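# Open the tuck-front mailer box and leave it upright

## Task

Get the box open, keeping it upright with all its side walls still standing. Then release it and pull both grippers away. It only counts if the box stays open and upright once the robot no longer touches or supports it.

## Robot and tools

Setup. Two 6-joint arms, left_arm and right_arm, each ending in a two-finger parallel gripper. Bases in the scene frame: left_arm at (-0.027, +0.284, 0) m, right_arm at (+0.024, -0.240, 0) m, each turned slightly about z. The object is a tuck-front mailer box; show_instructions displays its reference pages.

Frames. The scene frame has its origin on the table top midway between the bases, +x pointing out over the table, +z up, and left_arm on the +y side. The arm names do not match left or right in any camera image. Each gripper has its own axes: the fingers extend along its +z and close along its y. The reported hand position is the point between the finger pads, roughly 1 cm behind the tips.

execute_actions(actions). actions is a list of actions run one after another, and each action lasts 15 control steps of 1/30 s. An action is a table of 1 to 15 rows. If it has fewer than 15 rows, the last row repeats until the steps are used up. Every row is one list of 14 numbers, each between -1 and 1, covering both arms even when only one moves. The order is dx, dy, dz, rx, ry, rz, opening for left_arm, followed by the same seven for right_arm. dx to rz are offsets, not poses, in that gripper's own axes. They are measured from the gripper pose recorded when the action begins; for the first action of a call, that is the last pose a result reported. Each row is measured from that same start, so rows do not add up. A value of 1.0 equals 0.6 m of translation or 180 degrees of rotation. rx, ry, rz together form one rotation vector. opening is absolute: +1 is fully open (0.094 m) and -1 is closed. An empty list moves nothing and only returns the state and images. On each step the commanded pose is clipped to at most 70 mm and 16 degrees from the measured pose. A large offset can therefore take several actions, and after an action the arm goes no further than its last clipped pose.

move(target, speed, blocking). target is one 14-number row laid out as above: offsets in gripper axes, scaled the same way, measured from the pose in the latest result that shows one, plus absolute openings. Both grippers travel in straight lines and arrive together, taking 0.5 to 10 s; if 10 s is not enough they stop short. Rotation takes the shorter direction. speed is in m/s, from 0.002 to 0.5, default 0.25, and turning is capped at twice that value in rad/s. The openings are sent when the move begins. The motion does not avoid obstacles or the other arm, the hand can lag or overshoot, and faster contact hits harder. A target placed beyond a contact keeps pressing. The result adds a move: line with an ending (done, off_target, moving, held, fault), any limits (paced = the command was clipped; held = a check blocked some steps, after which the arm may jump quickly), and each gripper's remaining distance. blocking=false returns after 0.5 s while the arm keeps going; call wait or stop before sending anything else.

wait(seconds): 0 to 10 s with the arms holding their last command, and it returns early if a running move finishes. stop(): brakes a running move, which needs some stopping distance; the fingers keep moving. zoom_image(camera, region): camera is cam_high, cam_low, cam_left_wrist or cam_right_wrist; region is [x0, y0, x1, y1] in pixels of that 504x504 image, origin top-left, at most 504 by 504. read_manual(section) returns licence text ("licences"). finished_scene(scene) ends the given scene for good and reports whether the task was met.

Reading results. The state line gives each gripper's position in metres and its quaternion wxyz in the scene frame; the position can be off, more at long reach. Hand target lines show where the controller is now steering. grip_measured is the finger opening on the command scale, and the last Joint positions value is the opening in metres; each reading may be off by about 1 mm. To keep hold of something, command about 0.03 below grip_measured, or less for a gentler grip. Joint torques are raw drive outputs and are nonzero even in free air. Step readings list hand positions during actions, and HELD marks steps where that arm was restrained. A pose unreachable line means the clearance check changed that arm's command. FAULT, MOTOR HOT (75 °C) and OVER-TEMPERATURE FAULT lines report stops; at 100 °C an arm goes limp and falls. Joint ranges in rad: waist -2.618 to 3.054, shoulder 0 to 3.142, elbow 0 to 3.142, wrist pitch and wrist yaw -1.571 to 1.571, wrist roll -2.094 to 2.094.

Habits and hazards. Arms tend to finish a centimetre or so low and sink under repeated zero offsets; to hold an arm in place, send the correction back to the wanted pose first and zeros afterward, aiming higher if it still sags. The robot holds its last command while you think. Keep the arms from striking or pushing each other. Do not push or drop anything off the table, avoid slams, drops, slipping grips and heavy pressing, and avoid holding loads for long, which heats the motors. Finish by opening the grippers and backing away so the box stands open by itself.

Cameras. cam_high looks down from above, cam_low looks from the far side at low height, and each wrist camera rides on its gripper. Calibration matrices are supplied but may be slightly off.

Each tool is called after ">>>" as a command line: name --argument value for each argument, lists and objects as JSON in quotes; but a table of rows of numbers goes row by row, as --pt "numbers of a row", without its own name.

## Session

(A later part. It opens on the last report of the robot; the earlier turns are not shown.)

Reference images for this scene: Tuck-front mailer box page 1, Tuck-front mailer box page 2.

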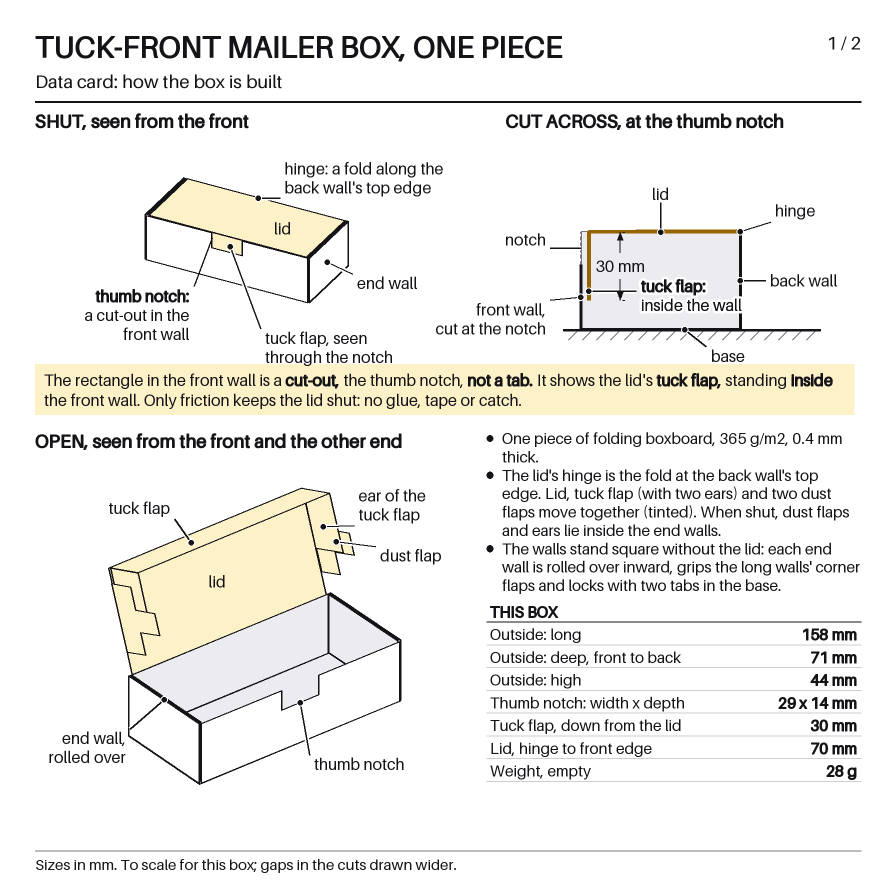

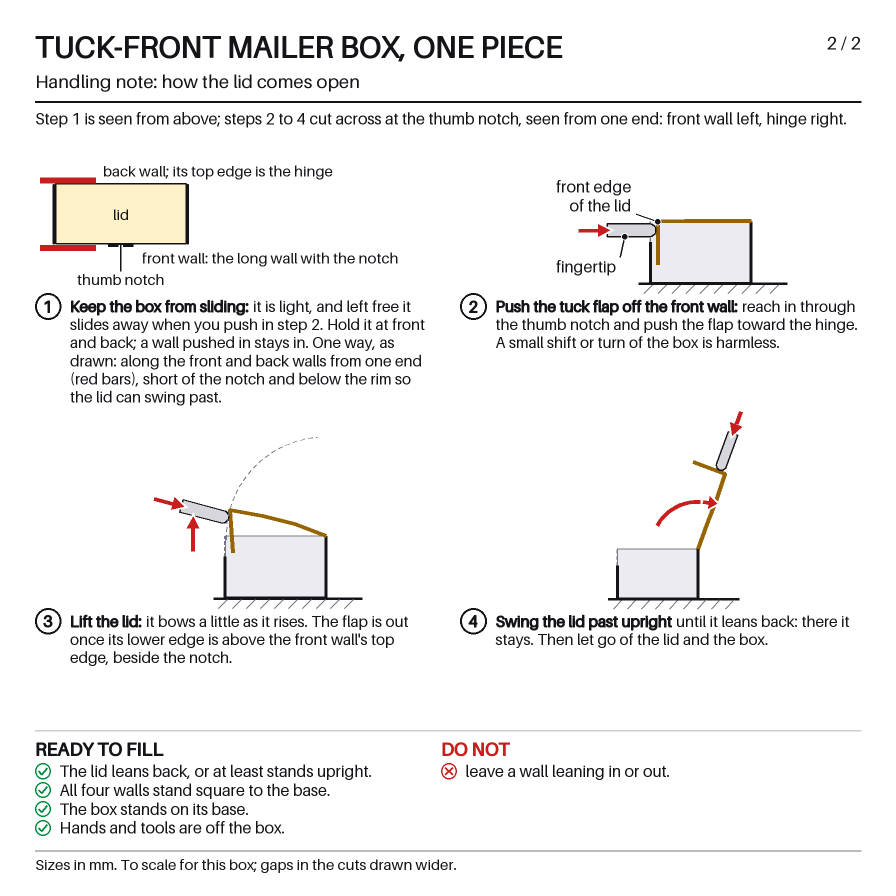

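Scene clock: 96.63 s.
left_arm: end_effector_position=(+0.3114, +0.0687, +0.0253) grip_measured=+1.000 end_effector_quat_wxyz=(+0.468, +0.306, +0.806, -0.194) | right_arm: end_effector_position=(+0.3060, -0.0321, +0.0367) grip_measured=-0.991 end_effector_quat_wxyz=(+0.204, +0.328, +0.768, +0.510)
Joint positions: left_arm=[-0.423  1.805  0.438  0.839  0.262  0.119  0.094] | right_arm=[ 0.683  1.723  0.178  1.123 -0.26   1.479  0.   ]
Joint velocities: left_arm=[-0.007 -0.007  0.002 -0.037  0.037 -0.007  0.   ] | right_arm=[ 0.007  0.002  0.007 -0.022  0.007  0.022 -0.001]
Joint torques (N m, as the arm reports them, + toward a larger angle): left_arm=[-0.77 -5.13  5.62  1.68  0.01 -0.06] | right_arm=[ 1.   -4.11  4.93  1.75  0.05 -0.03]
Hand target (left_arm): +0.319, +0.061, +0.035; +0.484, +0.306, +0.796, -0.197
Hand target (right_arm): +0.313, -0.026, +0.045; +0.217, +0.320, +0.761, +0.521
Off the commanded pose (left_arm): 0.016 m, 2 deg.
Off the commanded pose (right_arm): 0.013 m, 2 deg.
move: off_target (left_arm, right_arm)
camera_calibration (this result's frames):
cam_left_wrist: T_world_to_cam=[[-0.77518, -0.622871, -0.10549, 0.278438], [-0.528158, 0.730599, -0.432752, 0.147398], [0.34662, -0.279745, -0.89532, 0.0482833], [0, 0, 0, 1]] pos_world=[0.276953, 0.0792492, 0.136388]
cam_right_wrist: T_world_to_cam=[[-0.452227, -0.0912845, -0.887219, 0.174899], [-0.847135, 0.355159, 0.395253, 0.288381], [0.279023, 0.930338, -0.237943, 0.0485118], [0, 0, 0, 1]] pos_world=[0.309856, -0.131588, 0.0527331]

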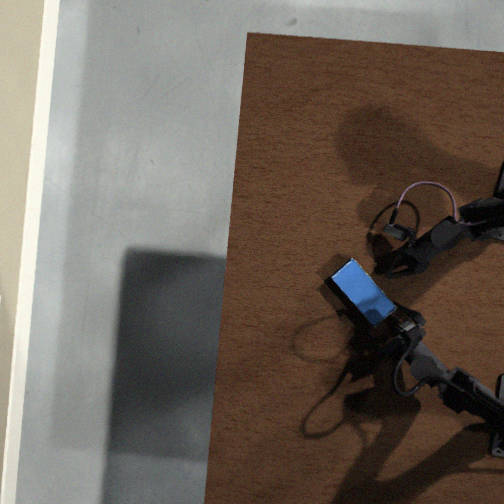

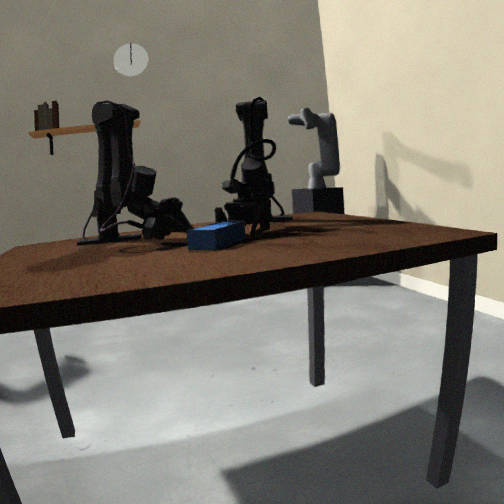

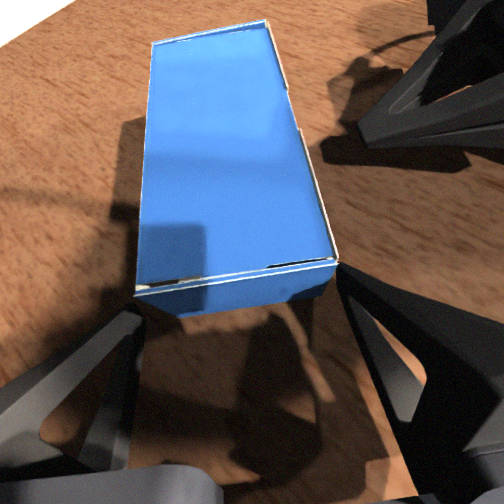

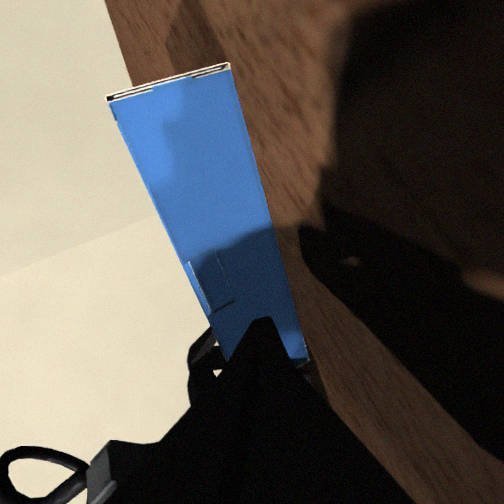

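>>> move --target '[-0.046,0,0.044,0,-0.01,0,1,-0.01,0.047,0.02,-0.01,0,0,-1]' --speed 0.08

>>> execute_actions --actions '[[[-0.01,0,0.007,0,-0.004,0,0.53,0,0.012,0.008,-0.005,0,0,-1]]]'

Scene clock: 110.47 s.
left_arm: end_effector_position=(+0.3344, +0.0500, +0.0342) grip_measured=+1.000 end_effector_quat_wxyz=(+0.480, +0.302, +0.800, -0.197) | right_arm: end_effector_position=(+0.3196, -0.0246, +0.0450) grip_measured=-0.991 end_effector_quat_wxyz=(+0.201, +0.333, +0.767, +0.510)
Joint positions: left_arm=[-0.447  1.859  0.543  0.822  0.242  0.099  0.094] | right_arm=[ 0.683  1.693  0.246  1.022 -0.26   1.489  0.   ]
Joint velocities: left_arm=[ 0.007  0.002  0.017  0.11  -0.095 -0.007  0.   ] | right_arm=[ 0.007 -0.017 -0.002  0.007 -0.022  0.007  0.   ]
Joint torques (N m, as the arm reports them, + toward a larger angle): left_arm=[-0.74 -5.97  5.84  1.35  0.02 -0.08] | right_arm=[-0.38 -6.99  5.33  1.41 -0.1  -0.05]
Hand target (left_arm): +0.338, +0.044, +0.036; +0.480, +0.302, +0.799, -0.199
Hand target (right_arm): +0.326, -0.021, +0.058; +0.210, +0.325, +0.760, +0.522
Off the commanded pose (left_arm): 0.007 m, 0 deg.
Off the commanded pose (right_arm): 0.015 m, 2 deg.
move: off_target (right_arm)
camera_calibration (this result's frames):
cam_left_wrist: T_world_to_cam=[[-0.770505, -0.627726, -0.110822, 0.28447], [-0.520671, 0.720078, -0.458683, 0.175931], [0.367728, -0.295716, -0.881662, 0.0363786], [0, 0, 0, 1]] pos_world=[0.29741, 0.0626425, 0.144296]
cam_right_wrist: T_world_to_cam=[[-0.459988, -0.0843146, -0.883913, 0.19168], [-0.842338, 0.35631, 0.404364, 0.2921], [0.280853, 0.930556, -0.23492, 0.0389624], [0, 0, 0, 1]] pos_world=[0.323274, -0.124173, 0.0604669]

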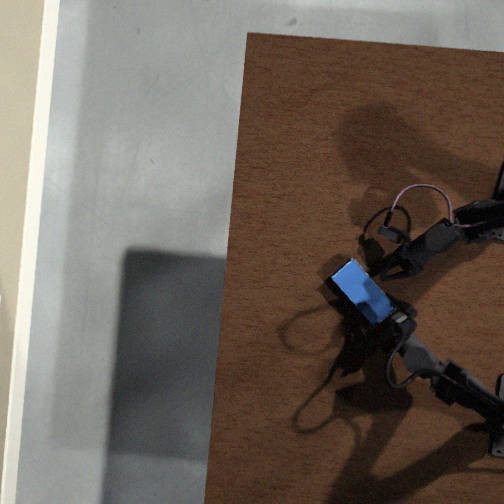

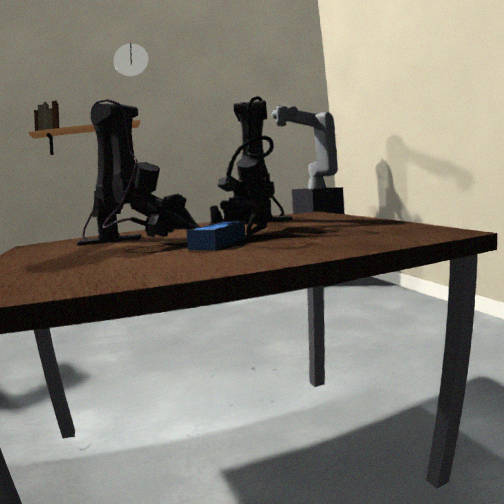

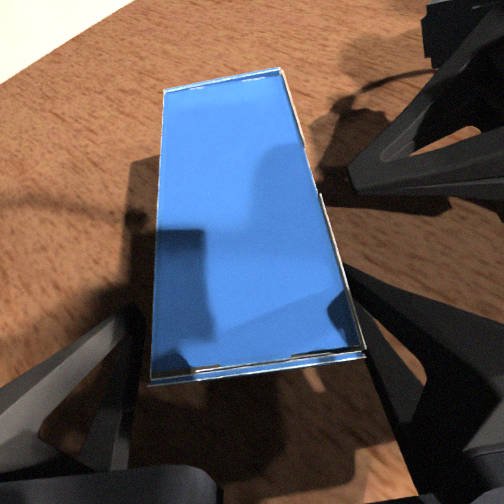

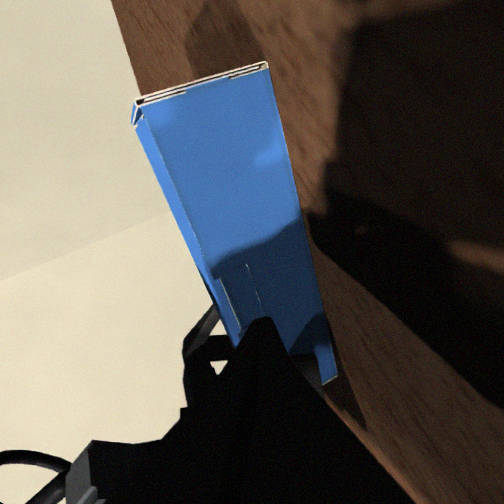

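Scene clock: 110.97 s.
left_arm: end_effector_position=(+0.3345, +0.0501, +0.0342) grip_measured=+0.535 end_effector_quat_wxyz=(+0.480, +0.301, +0.800, -0.197) | right_arm: end_effector_position=(+0.3196, -0.0246, +0.0450) grip_measured=-0.991 end_effector_quat_wxyz=(+0.199, +0.337, +0.765, +0.511)
Joint positions: left_arm=[-0.447  1.859  0.543  0.822  0.241  0.098  0.072] | right_arm=[ 0.683  1.693  0.246  1.022 -0.26   1.499  0.   ]
Joint velocities: left_arm=[ 0.002  0.002  0.007  0.051 -0.022  0.007 -0.001] | right_arm=[-0.002 -0.002  0.012 -0.037 -0.022  0.007  0.   ]
Joint torques (N m, as the arm reports them, + toward a larger angle): left_arm=[-0.37 -5.95  5.44  1.52  0.03 -0.07] | right_arm=[ 0.71 -4.6   5.45  1.53 -0.01  0.  ]
Hand target (left_arm): +0.339, +0.046, +0.038; +0.485, +0.300, +0.797, -0.199
Hand target (right_arm): +0.325, -0.020, +0.050; +0.204, +0.331, +0.763, +0.516
Off the commanded pose (left_arm): 0.007 m, 1 deg.
Off the commanded pose (right_arm): 0.009 m, 1 deg.
Step readings (end_effector_position):
0: left_arm (+0.3344, +0.0500, +0.0342) | right_arm (+0.3196, -0.0246, +0.0450)
1: left_arm (+0.3344, +0.0500, +0.0342) | right_arm (+0.3196, -0.0246, +0.0450)
2: left_arm (+0.3344, +0.0500, +0.0342) | right_arm (+0.3196, -0.0246, +0.0450)
4: left_arm (+0.3345, +0.0501, +0.0342) | right_arm (+0.3196, -0.0246, +0.0450)
8: left_arm (+0.3345, +0.0501, +0.0342) | right_arm (+0.3196, -0.0246, +0.0450)
15: end_effector_position above
camera_calibration (this result's frames):
cam_left_wrist: T_world_to_cam=[[-0.769895, -0.628533, -0.110485, 0.284425], [-0.521543, 0.719465, -0.458654, 0.176216], [0.36777, -0.295493, -0.88172, 0.0363408], [0, 0, 0, 1]] pos_world=[0.297516, 0.0627279, 0.144289]
cam_right_wrist: T_world_to_cam=[[-0.465987, -0.0768103, -0.881451, 0.193671], [-0.838302, 0.357002, 0.412067, 0.29048], [0.283029, 0.93094, -0.230749, 0.0380887], [0, 0, 0, 1]] pos_world=[0.322978, -0.124284, 0.0598036]

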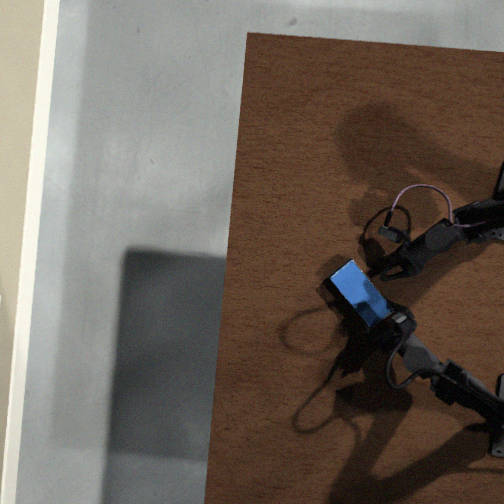

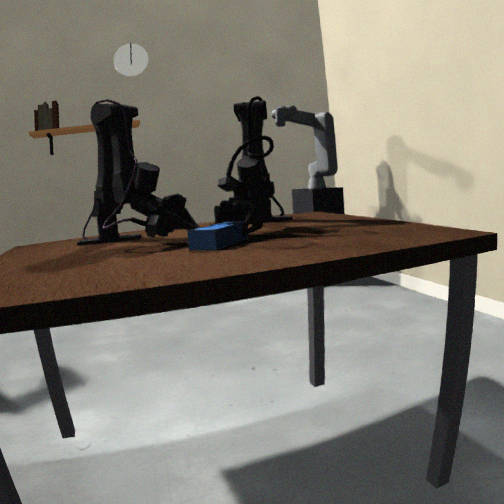

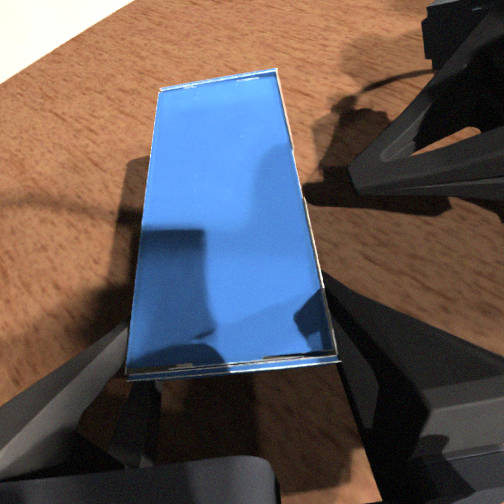

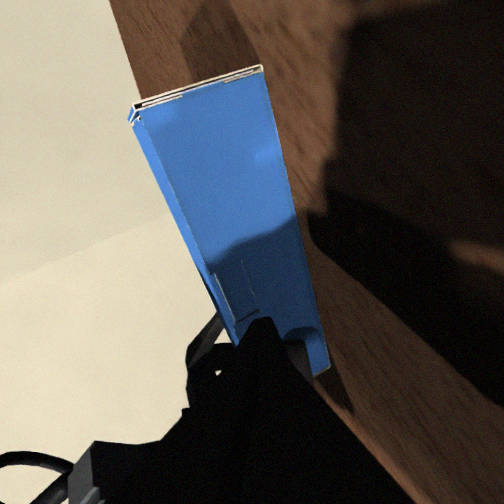

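About 2 cm gap; the tip needs to go up a little.

>>> execute_actions --actions '[[[-0.008,0,0.007,0,-0.003,0,0.505,-0.008,0.04,0.028,-0.018,0,0,-1]],[[-0.008,0,0.007,0,-0.003,0,0.505,0,0.012,0.008,-0.005,0,0,-1]]]'

Scene clock: 117.67 s.
left_arm: end_effector_position=(+0.3345, +0.0501, +0.0342) grip_measured=+0.514 end_effector_quat_wxyz=(+0.480, +0.301, +0.800, -0.197) | right_arm: end_effector_position=(+0.3354, -0.0159, +0.0528) grip_measured=-0.991 end_effector_quat_wxyz=(+0.199, +0.342, +0.754, +0.524)
Joint positions: left_arm=[-0.447  1.859  0.543  0.822  0.241  0.098  0.071] | right_arm=[ 0.683  1.727  0.307  1.025 -0.26   1.528  0.   ]
Joint velocities: left_arm=[-0.007  0.002 -0.017  0.007 -0.007 -0.051  0.   ] | right_arm=[ 0.002 -0.007 -0.017  0.051 -0.081 -0.051 -0.   ]
Joint torques (N m, as the arm reports them, + toward a larger angle): left_arm=[-0.36 -5.85  5.36  1.51  0.03 -0.07] | right_arm=[ 0.49 -5.12  5.54  1.53 -0.02 -0.01]
Hand target (left_arm): +0.339, +0.046, +0.037; +0.484, +0.300, +0.798, -0.199
Hand target (right_arm): +0.341, -0.011, +0.058; +0.204, +0.337, +0.752, +0.529
Off the commanded pose (left_arm): 0.006 m, 1 deg.
Off the commanded pose (right_arm): 0.009 m, 1 deg.
Step readings (end_effector_position; steps 1 to 15: 1st action; 16 to 30: 2nd action):
0: left_arm (+0.3345, +0.0501, +0.0342) | right_arm (+0.3196, -0.0246, +0.0450)
1: left_arm (+0.3345, +0.0501, +0.0342) | right_arm (+0.3211, -0.0238, +0.0454)
2: left_arm (+0.3345, +0.0501, +0.0342) | right_arm (+0.3243, -0.0220, +0.0465)
4: left_arm (+0.3345, +0.0501, +0.0342) | right_arm (+0.3313, -0.0182, +0.0505)
8: left_arm (+0.3345, +0.0501, +0.0342) | right_arm (+0.3356, -0.0158, +0.0540)
15: left_arm (+0.3345, +0.0501, +0.0342) | right_arm (+0.3354, -0.0159, +0.0528)
16: left_arm (+0.3345, +0.0501, +0.0342) | right_arm (+0.3354, -0.0159, +0.0528)
17: left_arm (+0.3345, +0.0501, +0.0342) | right_arm (+0.3354, -0.0159, +0.0528)
19: left_arm (+0.3345, +0.0501, +0.0342) | right_arm (+0.3354, -0.0159, +0.0528)
23: left_arm (+0.3345, +0.0501, +0.0342) | right_arm (+0.3354, -0.0159, +0.0528)
30: end_effector_position above
camera_calibration (this result's frames):
cam_left_wrist: T_world_to_cam=[[-0.769895, -0.628533, -0.110485, 0.284425], [-0.521543, 0.719465, -0.458654, 0.176216], [0.36777, -0.295493, -0.88172, 0.0363408], [0, 0, 0, 1]] pos_world=[0.297516, 0.0627279, 0.144289]
cam_right_wrist: T_world_to_cam=[[-0.460598, -0.0423879, -0.886596, 0.207544], [-0.837184, 0.352622, 0.418069, 0.296638], [0.294912, 0.934805, -0.197903, 0.0217048], [0, 0, 0, 1]] pos_world=[0.337534, -0.116093, 0.0642884]

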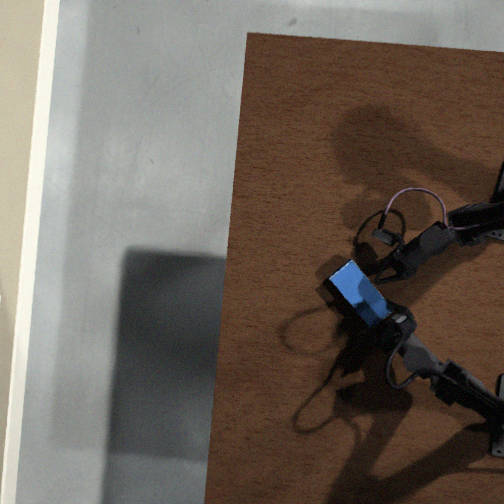

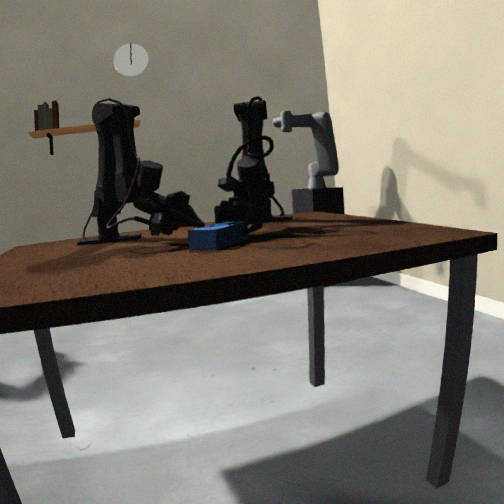

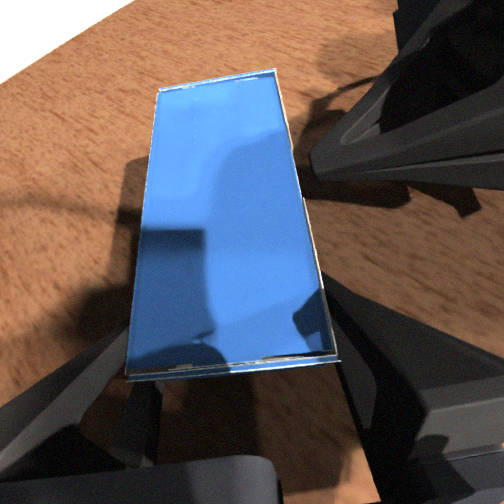

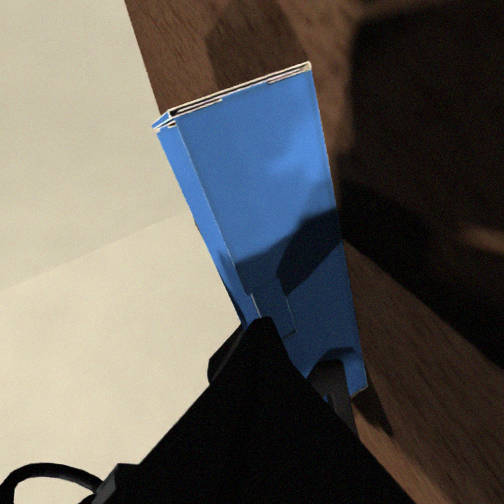

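>>> execute_actions --actions '[[[-0.008,0,0.007,0,-0.003,0,0.5,0.008,-0.005,0.013,0,0,0,-1]]]'

>>> zoom_image --camera "cam_right_wrist" --region '[180,230,340,390]'

Scene clock: 139.70 s.
left_arm: end_effector_position=(+0.3345, +0.0501, +0.0342) grip_measured=+0.510 end_effector_quat_wxyz=(+0.480, +0.301, +0.800, -0.197) | right_arm: end_effector_position=(+0.3308, -0.0123, +0.0401) grip_measured=-0.991 end_effector_quat_wxyz=(+0.187, +0.349, +0.760, +0.515)
Joint positions: left_arm=[-0.447  1.859  0.543  0.822  0.241  0.098  0.071] | right_arm=[ 0.703  1.769  0.307  1.037 -0.246  1.542  0.   ]
Joint velocities: left_arm=[-0.007 -0.007  0.012 -0.081  0.051  0.037  0.   ] | right_arm=[-0.002 -0.012 -0.012 -0.081  0.007 -0.007 -0.001]
Joint torques (N m, as the arm reports them, + toward a larger angle): left_arm=[-0.35 -5.79  5.39  1.51  0.03 -0.07] | right_arm=[ 0.81 -5.48  4.88  1.74  0.06  0.  ]
Hand target (left_arm): +0.339, +0.046, +0.037; +0.484, +0.300, +0.798, -0.199
Hand target (right_arm): +0.336, -0.008, +0.048; +0.198, +0.342, +0.754, +0.524
Off the commanded pose (left_arm): 0.006 m, 1 deg.
Off the commanded pose (right_arm): 0.010 m, 2 deg.
Step readings (end_effector_position):
0: left_arm (+0.3345, +0.0501, +0.0342) | right_arm (+0.3354, -0.0159, +0.0528)
1: left_arm (+0.3345, +0.0501, +0.0342) | right_arm (+0.3353, -0.0155, +0.0519)
2: left_arm (+0.3345, +0.0501, +0.0342) | right_arm (+0.3344, -0.0142, +0.0500)
4: left_arm (+0.3345, +0.0501, +0.0342) | right_arm (+0.3315, -0.0122, +0.0436)
8: left_arm (+0.3345, +0.0501, +0.0342) | right_arm (+0.3305, -0.0120, +0.0401)
15: end_effector_position above
camera_calibration (this result's frames):
cam_left_wrist: T_world_to_cam=[[-0.769895, -0.628533, -0.110485, 0.284425], [-0.521543, 0.719465, -0.458654, 0.176216], [0.36777, -0.295493, -0.88172, 0.0363408], [0, 0, 0, 1]] pos_world=[0.297516, 0.0627279, 0.144289]
cam_right_wrist: T_world_to_cam=[[-0.489303, -0.0521129, -0.870556, 0.203109], [-0.823922, 0.354855, 0.44185, 0.291502], [0.285895, 0.933468, -0.216568, 0.020901], [0, 0, 0, 1]] pos_world=[0.333582, -0.112367, 0.0525442]

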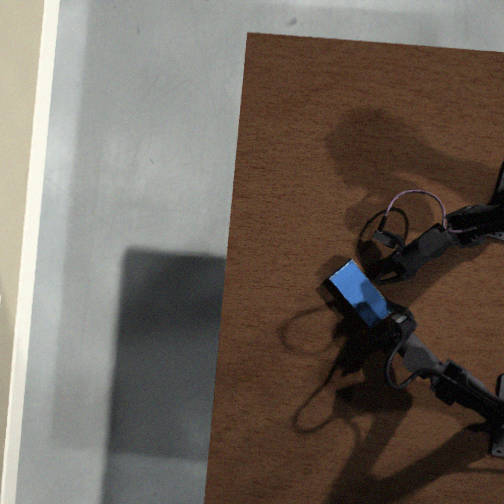

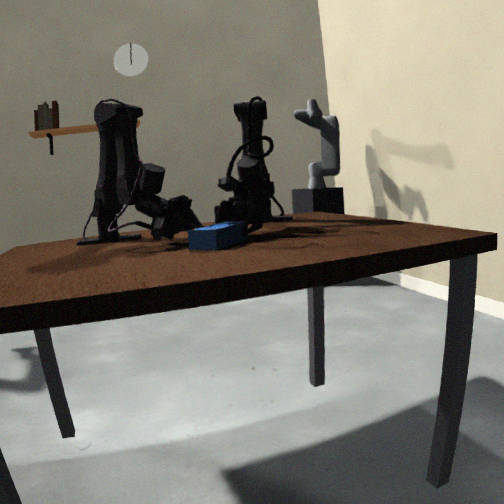

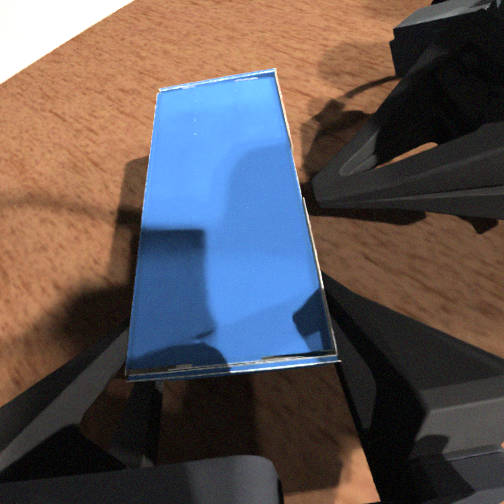

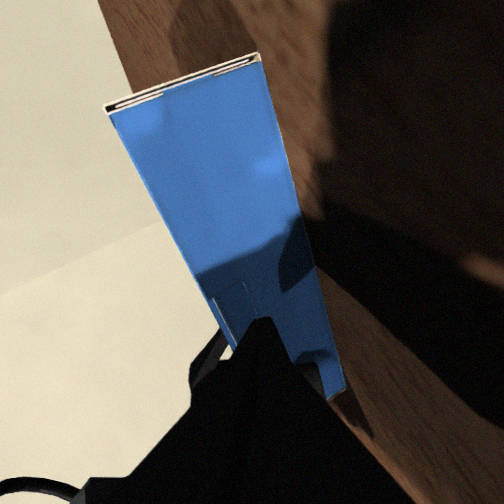

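Region (180, 230, 340, 390) of cam_right_wrist's 504x504 image, scaled by 3.150, with more detail than that image has.

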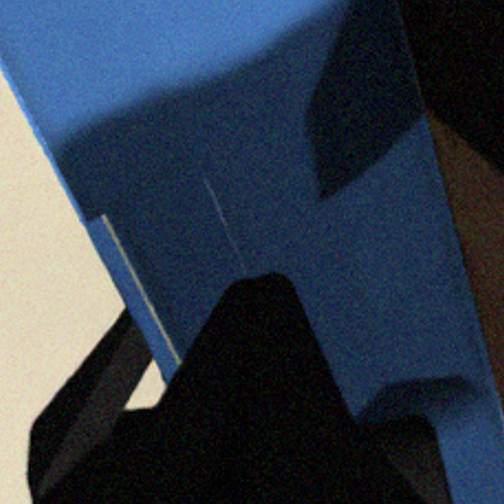

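>>> execute_actions --actions '[[[-0.008,0,0.007,0,-0.003,0,0.5,-0.013,0.027,0.004,-0.018,0,0,-1]]]'

Scene clock: 146.97 s.
left_arm: end_effector_position=(+0.3345, +0.0501, +0.0342) grip_measured=+0.510 end_effector_quat_wxyz=(+0.480, +0.301, +0.800, -0.197) | right_arm: end_effector_position=(+0.3352, -0.0158, +0.0445) grip_measured=-0.991 end_effector_quat_wxyz=(+0.190, +0.351, +0.753, +0.523)
Joint positions: left_arm=[-0.447  1.859  0.543  0.822  0.241  0.098  0.071] | right_arm=[ 0.682  1.769  0.307  1.056 -0.263  1.548  0.   ]
Joint velocities: left_arm=[-0.017  0.007  0.007  0.037  0.037 -0.066  0.   ] | right_arm=[ 0.007 -0.007  0.012  0.066 -0.007 -0.007 -0.   ]
Joint torques (N m, as the arm reports them, + toward a larger angle): left_arm=[-0.37 -5.82  5.38  1.5   0.03 -0.06] | right_arm=[-0.92 -5.12  5.22  1.77 -0.17 -0.05]
Hand target (left_arm): +0.339, +0.046, +0.037; +0.484, +0.300, +0.798, -0.199
Hand target (right_arm): +0.343, -0.013, +0.053; +0.198, +0.344, +0.745, +0.536
Off the commanded pose (left_arm): 0.006 m, 1 deg.
Off the commanded pose (right_arm): 0.012 m, 2 deg.
Step readings (end_effector_position):
0: left_arm (+0.3345, +0.0501, +0.0342) | right_arm (+0.3309, -0.0124, +0.0401)
1: left_arm (+0.3345, +0.0501, +0.0342) | right_arm (+0.3312, -0.0126, +0.0405)
2: left_arm (+0.3345, +0.0501, +0.0342) | right_arm (+0.3321, -0.0136, +0.0411)
4: left_arm (+0.3345, +0.0501, +0.0342) | right_arm (+0.3345, -0.0161, +0.0424)
8: left_arm (+0.3345, +0.0501, +0.0342) | right_arm (+0.3353, -0.0163, +0.0438)
15: end_effector_position above
camera_calibration (this result's frames):
cam_left_wrist: T_world_to_cam=[[-0.769895, -0.628533, -0.110485, 0.284425], [-0.521543, 0.719465, -0.458654, 0.176216], [0.36777, -0.295493, -0.88172, 0.0363408], [0, 0, 0, 1]] pos_world=[0.297516, 0.0627279, 0.144289]
cam_right_wrist: T_world_to_cam=[[-0.481807, -0.0320114, -0.875692, 0.206887], [-0.824978, 0.353477, 0.440982, 0.294754], [0.295421, 0.934895, -0.196716, 0.0197866], [0, 0, 0, 1]] pos_world=[0.336999, -0.116064, 0.0550802]

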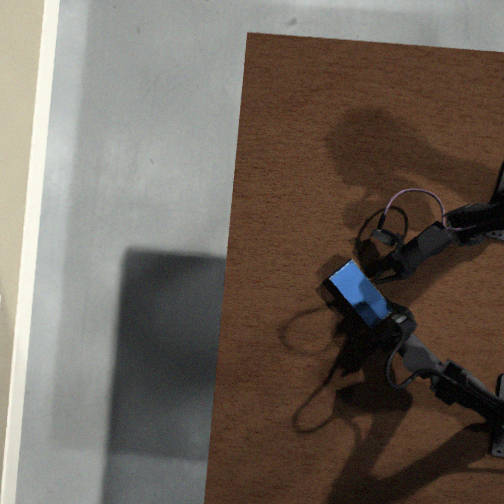

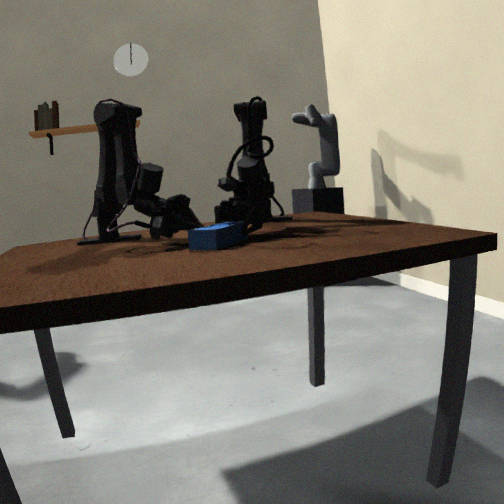

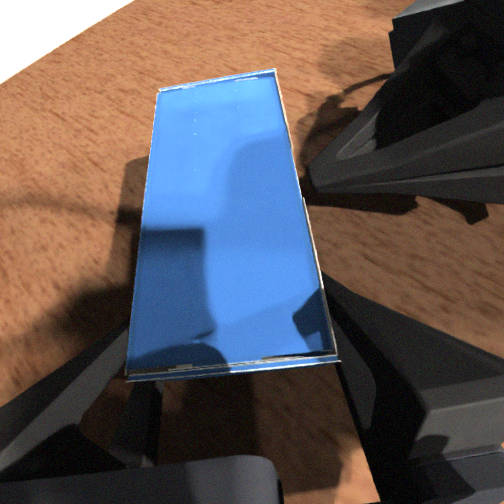

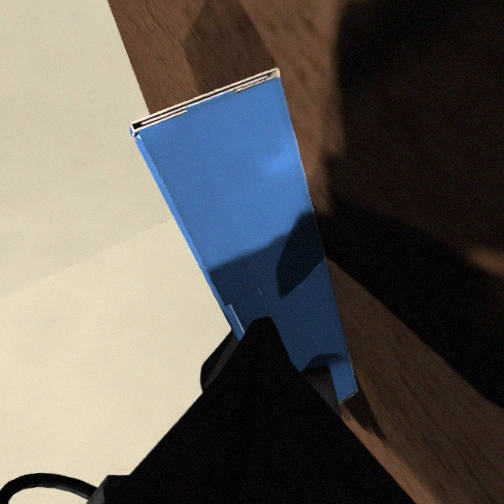

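It may have crept up further; swing the box onto it.

>>> execute_actions --actions '[[[-0.006,-0.025,0.005,0.025,-0.003,0.01,0.5,0,0.016,0.002,-0.011,0,0,-1]]]'

>>> zoom_image --camera "cam_right_wrist" --region '[180,230,340,390]'

>>> zoom_image --camera "cam_left_wrist" --region '[230,100,390,260]'

Scene clock: 153.60 s.
left_arm: end_effector_position=(+0.3314, +0.0465, +0.0348) grip_measured=+0.510 end_effector_quat_wxyz=(+0.479, +0.314, +0.794, -0.204) | right_arm: end_effector_position=(+0.3353, -0.0156, +0.0450) grip_measured=-0.991 end_effector_quat_wxyz=(+0.187, +0.355, +0.751, +0.525)
Joint positions: left_arm=[-0.447  1.859  0.543  0.822  0.268  0.115  0.071] | right_arm=[ 0.682  1.769  0.307  1.058 -0.263  1.56   0.   ]
Joint velocities: left_arm=[-0.012 -0.002  0.012 -0.007 -0.051  0.022 -0.001] | right_arm=[ 0.007 -0.017  0.027 -0.007 -0.007 -0.007  0.001]
Joint torques (N m, as the arm reports them, + toward a larger angle): left_arm=[-0.51 -6.06  5.09  1.43  0.45  0.09] | right_arm=[ 0.14 -5.8   4.15  1.79 -0.05 -0.01]
Hand target (left_arm): +0.327, +0.036, +0.036; +0.475, +0.331, +0.785, -0.222
Hand target (right_arm): +0.339, -0.013, +0.053; +0.196, +0.348, +0.744, +0.535
Off the commanded pose (left_arm): 0.011 m, 3 deg.
Off the commanded pose (right_arm): 0.009 m, 2 deg.
Step readings (end_effector_position):
0: left_arm (+0.3345, +0.0501, +0.0342) | right_arm (+0.3351, -0.0157, +0.0446)
1: left_arm (+0.3336, +0.0491, +0.0344) | right_arm (+0.3352, -0.0156, +0.0448)
2: left_arm (+0.3325, +0.0478, +0.0346) | right_arm (+0.3352, -0.0156, +0.0449)
4: left_arm (+0.3314, +0.0465, +0.0348) | right_arm (+0.3353, -0.0156, +0.0450)
8: left_arm (+0.3314, +0.0465, +0.0348) | right_arm (+0.3353, -0.0156, +0.0450)
15: end_effector_position above
camera_calibration (this result's frames):
cam_left_wrist: T_world_to_cam=[[-0.788845, -0.604017, -0.11352, 0.285051], [-0.496562, 0.735223, -0.461382, 0.168579], [0.362145, -0.307589, -0.879909, 0.0392714], [0, 0, 0, 1]] pos_world=[0.294349, 0.0603116, 0.144694]
cam_right_wrist: T_world_to_cam=[[-0.487272, -0.0219354, -0.872975, 0.209267], [-0.820856, 0.352569, 0.449322, 0.292762], [0.297928, 0.935529, -0.189803, 0.0185262], [0, 0, 0, 1]] pos_world=[0.336766, -0.11596, 0.054657]

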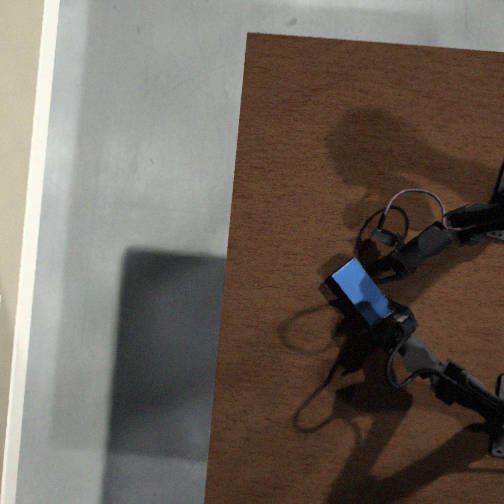

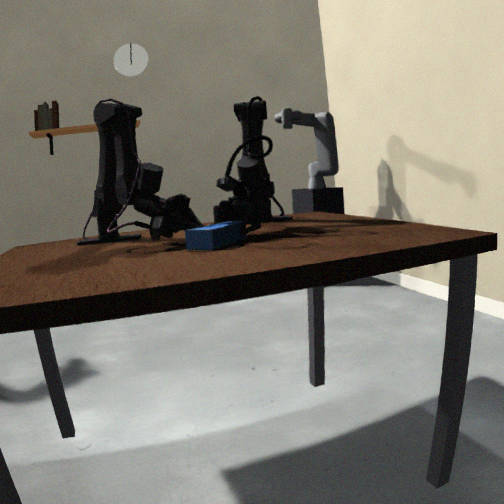

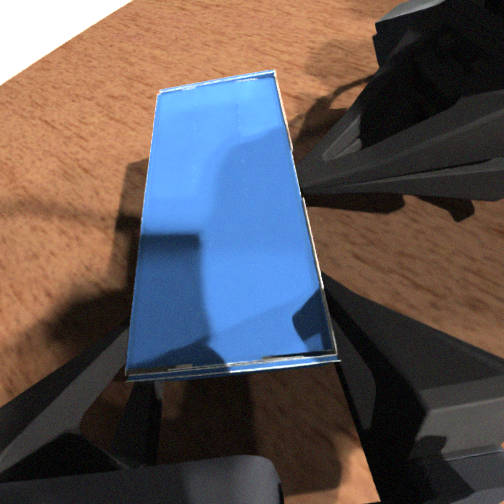

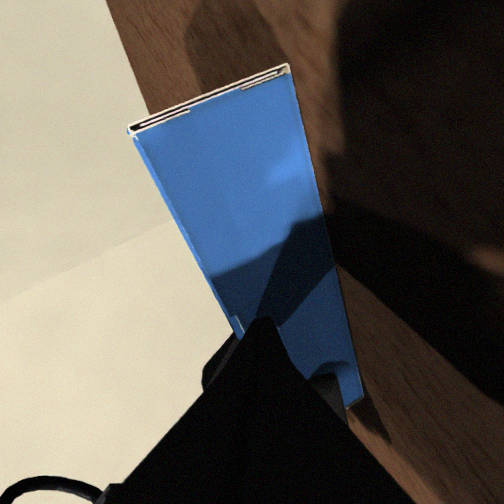

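Region (180, 230, 340, 390) of cam_right_wrist's 504x504 image, scaled by 3.150, with more detail than that image has.

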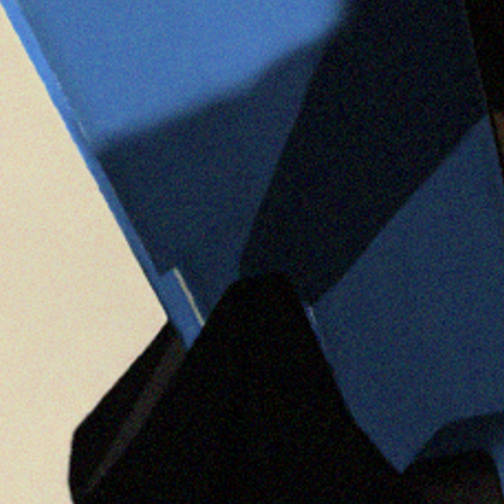

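Region (230, 100, 390, 260) of cam_left_wrist's 504x504 image, scaled by 3.150, with more detail than that image has.

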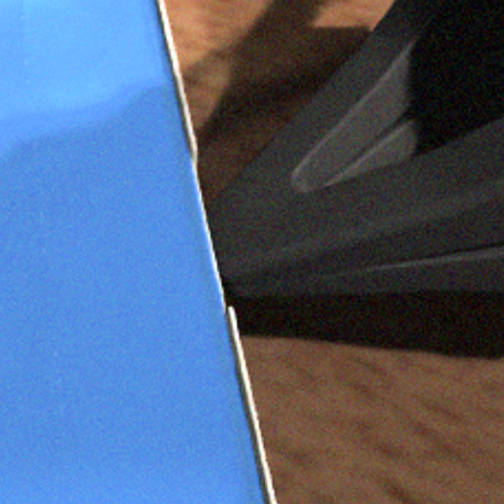

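Low in the notch. Press and lift.

>>> execute_actions --actions '[[[-0.005,-0.045,0.004,0.045,0,0.015,0.5,0,0.035,0.008,-0.022,0,-0.005,-1]],[[-0.005,-0.05,0.004,0.05,0,0.018,0.5,0,0.06,0.008,-0.035,0,-0.01,-1]]]'

Scene clock: 159.13 s.
left_arm: end_effector_position=(+0.3311, +0.0472, +0.0351) grip_measured=+0.509 end_effector_quat_wxyz=(+0.482, +0.335, +0.785, -0.199) | right_arm: end_effector_position=(+0.3345, -0.0148, +0.0451) grip_measured=-0.991 end_effector_quat_wxyz=(+0.181, +0.358, +0.749, +0.527)
Joint positions: left_arm=[-0.437  1.859  0.543  0.82   0.29   0.166  0.071] | right_arm=[ 0.682  1.769  0.307  1.058 -0.27   1.572  0.   ]
Joint velocities: left_arm=[ 0.007  0.002 -0.017 -0.051 -0.051 -0.007 -0.001] | right_arm=[ 0.012  0.012  0.007 -0.066  0.081 -0.11  -0.   ]
Joint torques (N m, as the arm reports them, + toward a larger angle): left_arm=[-1.3  -6.85  5.17  1.05  1.18  0.24] | right_arm=[ 0.49 -7.45  6.    2.1   0.01 -0.03]
Hand target (left_arm): +0.311, +0.025, +0.037; +0.461, +0.380, +0.762, -0.249
Hand target (right_arm): +0.349, -0.007, +0.077; +0.211, +0.337, +0.725, +0.563
Off the commanded pose (left_arm): 0.031 m, 9 deg.
Off the commanded pose (right_arm): 0.036 m, 7 deg.
Step readings (end_effector_position; steps 1 to 15: 1st action; 16 to 30: 2nd action):
0: left_arm (+0.3314, +0.0465, +0.0348) | right_arm (+0.3353, -0.0156, +0.0450)
1: left_arm (+0.3307, +0.0458, +0.0348) | right_arm (+0.3353, -0.0156, +0.0450)
2: left_arm (+0.3307, +0.0459, +0.0347) | right_arm (+0.3353, -0.0156, +0.0450)
4: left_arm (+0.3307, +0.0461, +0.0348) | right_arm (+0.3352, -0.0155, +0.0450)
8: left_arm (+0.3308, +0.0463, +0.0348) | right_arm (+0.3351, -0.0154, +0.0451)
15: left_arm (+0.3308, +0.0464, +0.0348) | right_arm (+0.3350, -0.0153, +0.0451)
16: left_arm (+0.3308, +0.0463, +0.0349) | right_arm (+0.3350, -0.0153, +0.0451)
17: left_arm (+0.3309, +0.0466, +0.0349) | right_arm (+0.3349, -0.0152, +0.0451)
19: left_arm (+0.3310, +0.0469, +0.0350) | right_arm (+0.3348, -0.0150, +0.0451)
23: left_arm (+0.3310, +0.0471, +0.0351) | right_arm (+0.3346, -0.0148, +0.0451)
30: end_effector_position above
camera_calibration (this result's frames):
cam_left_wrist: T_world_to_cam=[[-0.804508, -0.575178, -0.14811, 0.290325], [-0.460268, 0.761358, -0.456605, 0.154601], [0.375394, -0.299172, -0.877255, 0.0349567], [0, 0, 0, 1]] pos_world=[0.291604, 0.0597397, 0.144258]
cam_right_wrist: T_world_to_cam=[[-0.494805, -0.0142351, -0.868887, 0.211474], [-0.817357, 0.347185, 0.459772, 0.290106], [0.29512, 0.937688, -0.183424, 0.0187075], [0, 0, 0, 1]] pos_world=[0.336237, -0.115252, 0.053796]

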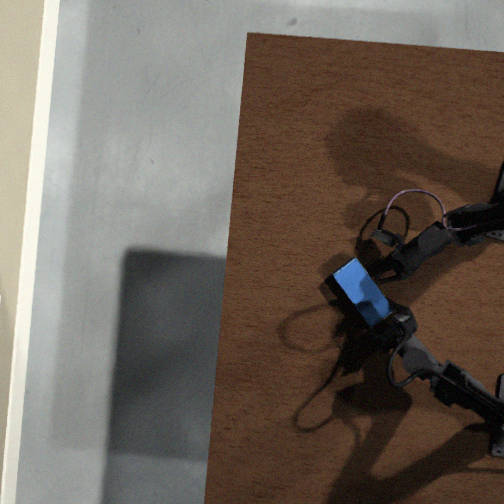

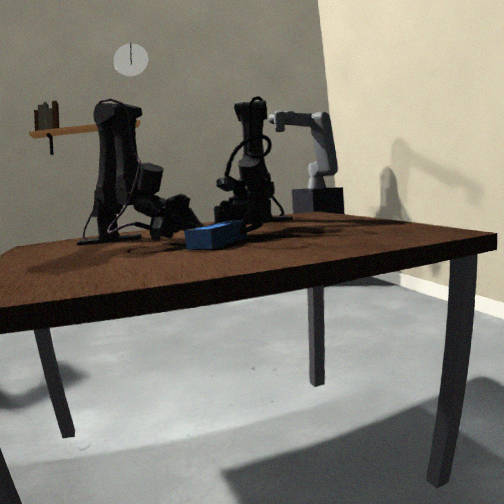

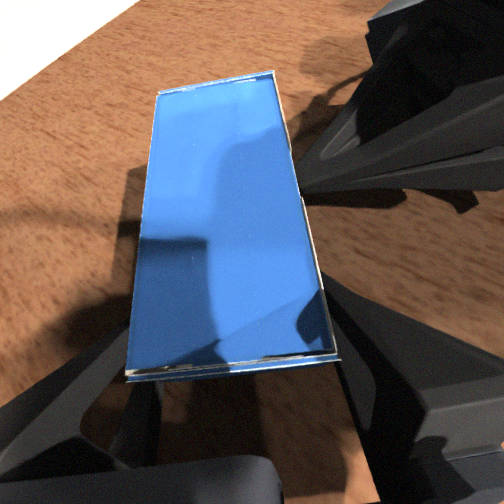

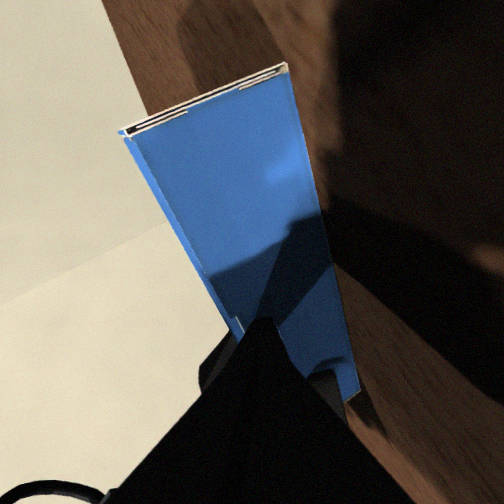

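>>> execute_actions --actions '[[[-0.005,-0.052,0.004,0.047,0,0.01,0.5,0,0.085,0.008,-0.045,0,-0.015,-1]],[[-0.005,-0.052,0.004,0.047,0,0.01,0.5,0,0.085,0.008,-0.045,0,-0.015,-1]]]'

Scene clock: 170.97 s.
left_arm: end_effector_position=(+0.3302, +0.0464, +0.0350) grip_measured=+0.505 end_effector_quat_wxyz=(+0.481, +0.337, +0.784, -0.201) | right_arm: end_effector_position=(+0.3373, -0.0160, +0.0543) grip_measured=-0.992 end_effector_quat_wxyz=(+0.192, +0.358, +0.743, +0.532)
Joint positions: left_arm=[-0.437  1.859  0.543  0.819  0.297  0.168  0.071] | right_arm=[ 0.682  1.736  0.307  1.046 -0.255  1.572  0.   ]
Joint velocities: left_arm=[-0.007 -0.002 -0.012  0.007  0.037 -0.022  0.001] | right_arm=[-0.007  0.007  0.007  0.066  0.007 -0.051  0.001]
Joint torques (N m, as the arm reports them, + toward a larger angle): left_arm=[-1.55 -6.91  4.9   1.1   1.08  0.24] | right_arm=[ 0.26 -8.35  7.48  2.02 -0.11 -0.06]
Hand target (left_arm): +0.310, +0.025, +0.037; +0.461, +0.380, +0.763, -0.248
Hand target (right_arm): +0.354, -0.004, +0.095; +0.222, +0.327, +0.716, +0.576
Off the commanded pose (left_arm): 0.030 m, 8 deg.
Off the commanded pose (right_arm): 0.046 m, 8 deg.
Step readings (end_effector_position; steps 1 to 15: 1st action; 16 to 30: 2nd action):
0: left_arm (+0.3311, +0.0472, +0.0351) | right_arm (+0.3345, -0.0148, +0.0451)
1: left_arm (+0.3310, +0.0472, +0.0351) | right_arm (+0.3345, -0.0147, +0.0456)
2: left_arm (+0.3310, +0.0472, +0.0351) | right_arm (+0.3344, -0.0148, +0.0460)
4: left_arm (+0.3310, +0.0472, +0.0351) | right_arm (+0.3346, -0.0147, +0.0476)
8: left_arm (+0.3310, +0.0472, +0.0351) | right_arm (+0.3352, -0.0149, +0.0494)
15: left_arm (+0.3310, +0.0471, +0.0351) | right_arm (+0.3354, -0.0150, +0.0495)
16: left_arm (+0.3310, +0.0471, +0.0351) | right_arm (+0.3354, -0.0150, +0.0499)
17: left_arm (+0.3310, +0.0471, +0.0351) | right_arm (+0.3355, -0.0150, +0.0509)
19: left_arm (+0.3309, +0.0470, +0.0351) | right_arm (+0.3363, -0.0152, +0.0532)
23: left_arm (+0.3302, +0.0463, +0.0351) | right_arm (+0.3373, -0.0160, +0.0543)
30: end_effector_position above
camera_calibration (this result's frames):
cam_left_wrist: T_world_to_cam=[[-0.808651, -0.569786, -0.146381, 0.290142], [-0.455584, 0.763965, -0.456947, 0.153131], [0.372192, -0.302822, -0.877367, 0.0362157], [0, 0, 0, 1]] pos_world=[0.290909, 0.0592986, 0.144219]
cam_right_wrist: T_world_to_cam=[[-0.475975, -0.00291625, -0.879454, 0.215219], [-0.822569, 0.355296, 0.44401, 0.291324], [0.311172, 0.934749, -0.171511, 0.0146402], [0, 0, 0, 1]] pos_world=[0.337517, -0.116563, 0.0624359]

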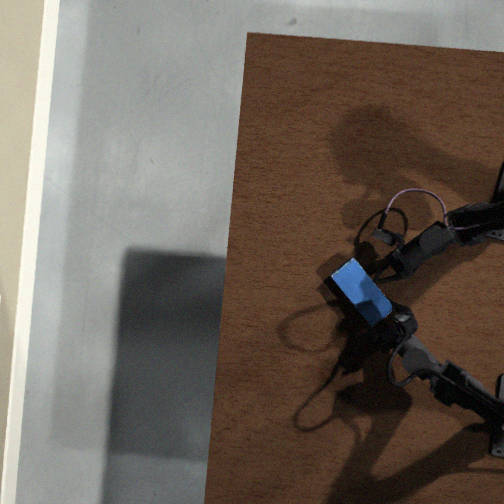

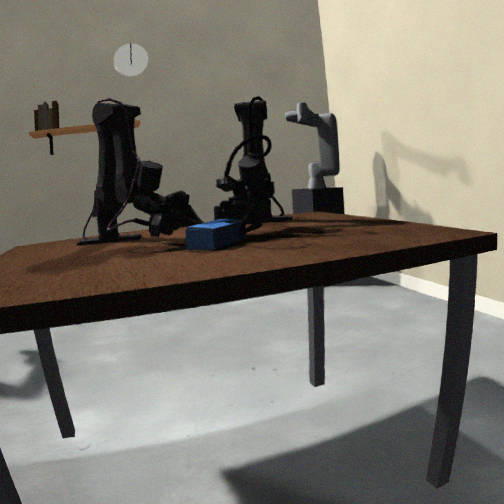

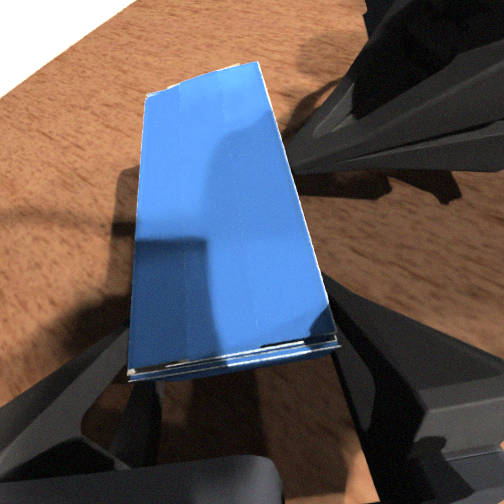

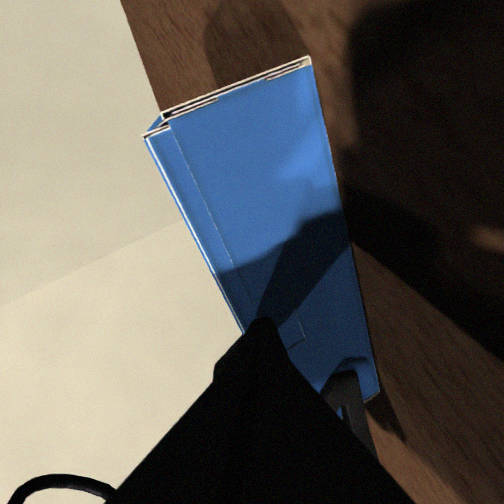

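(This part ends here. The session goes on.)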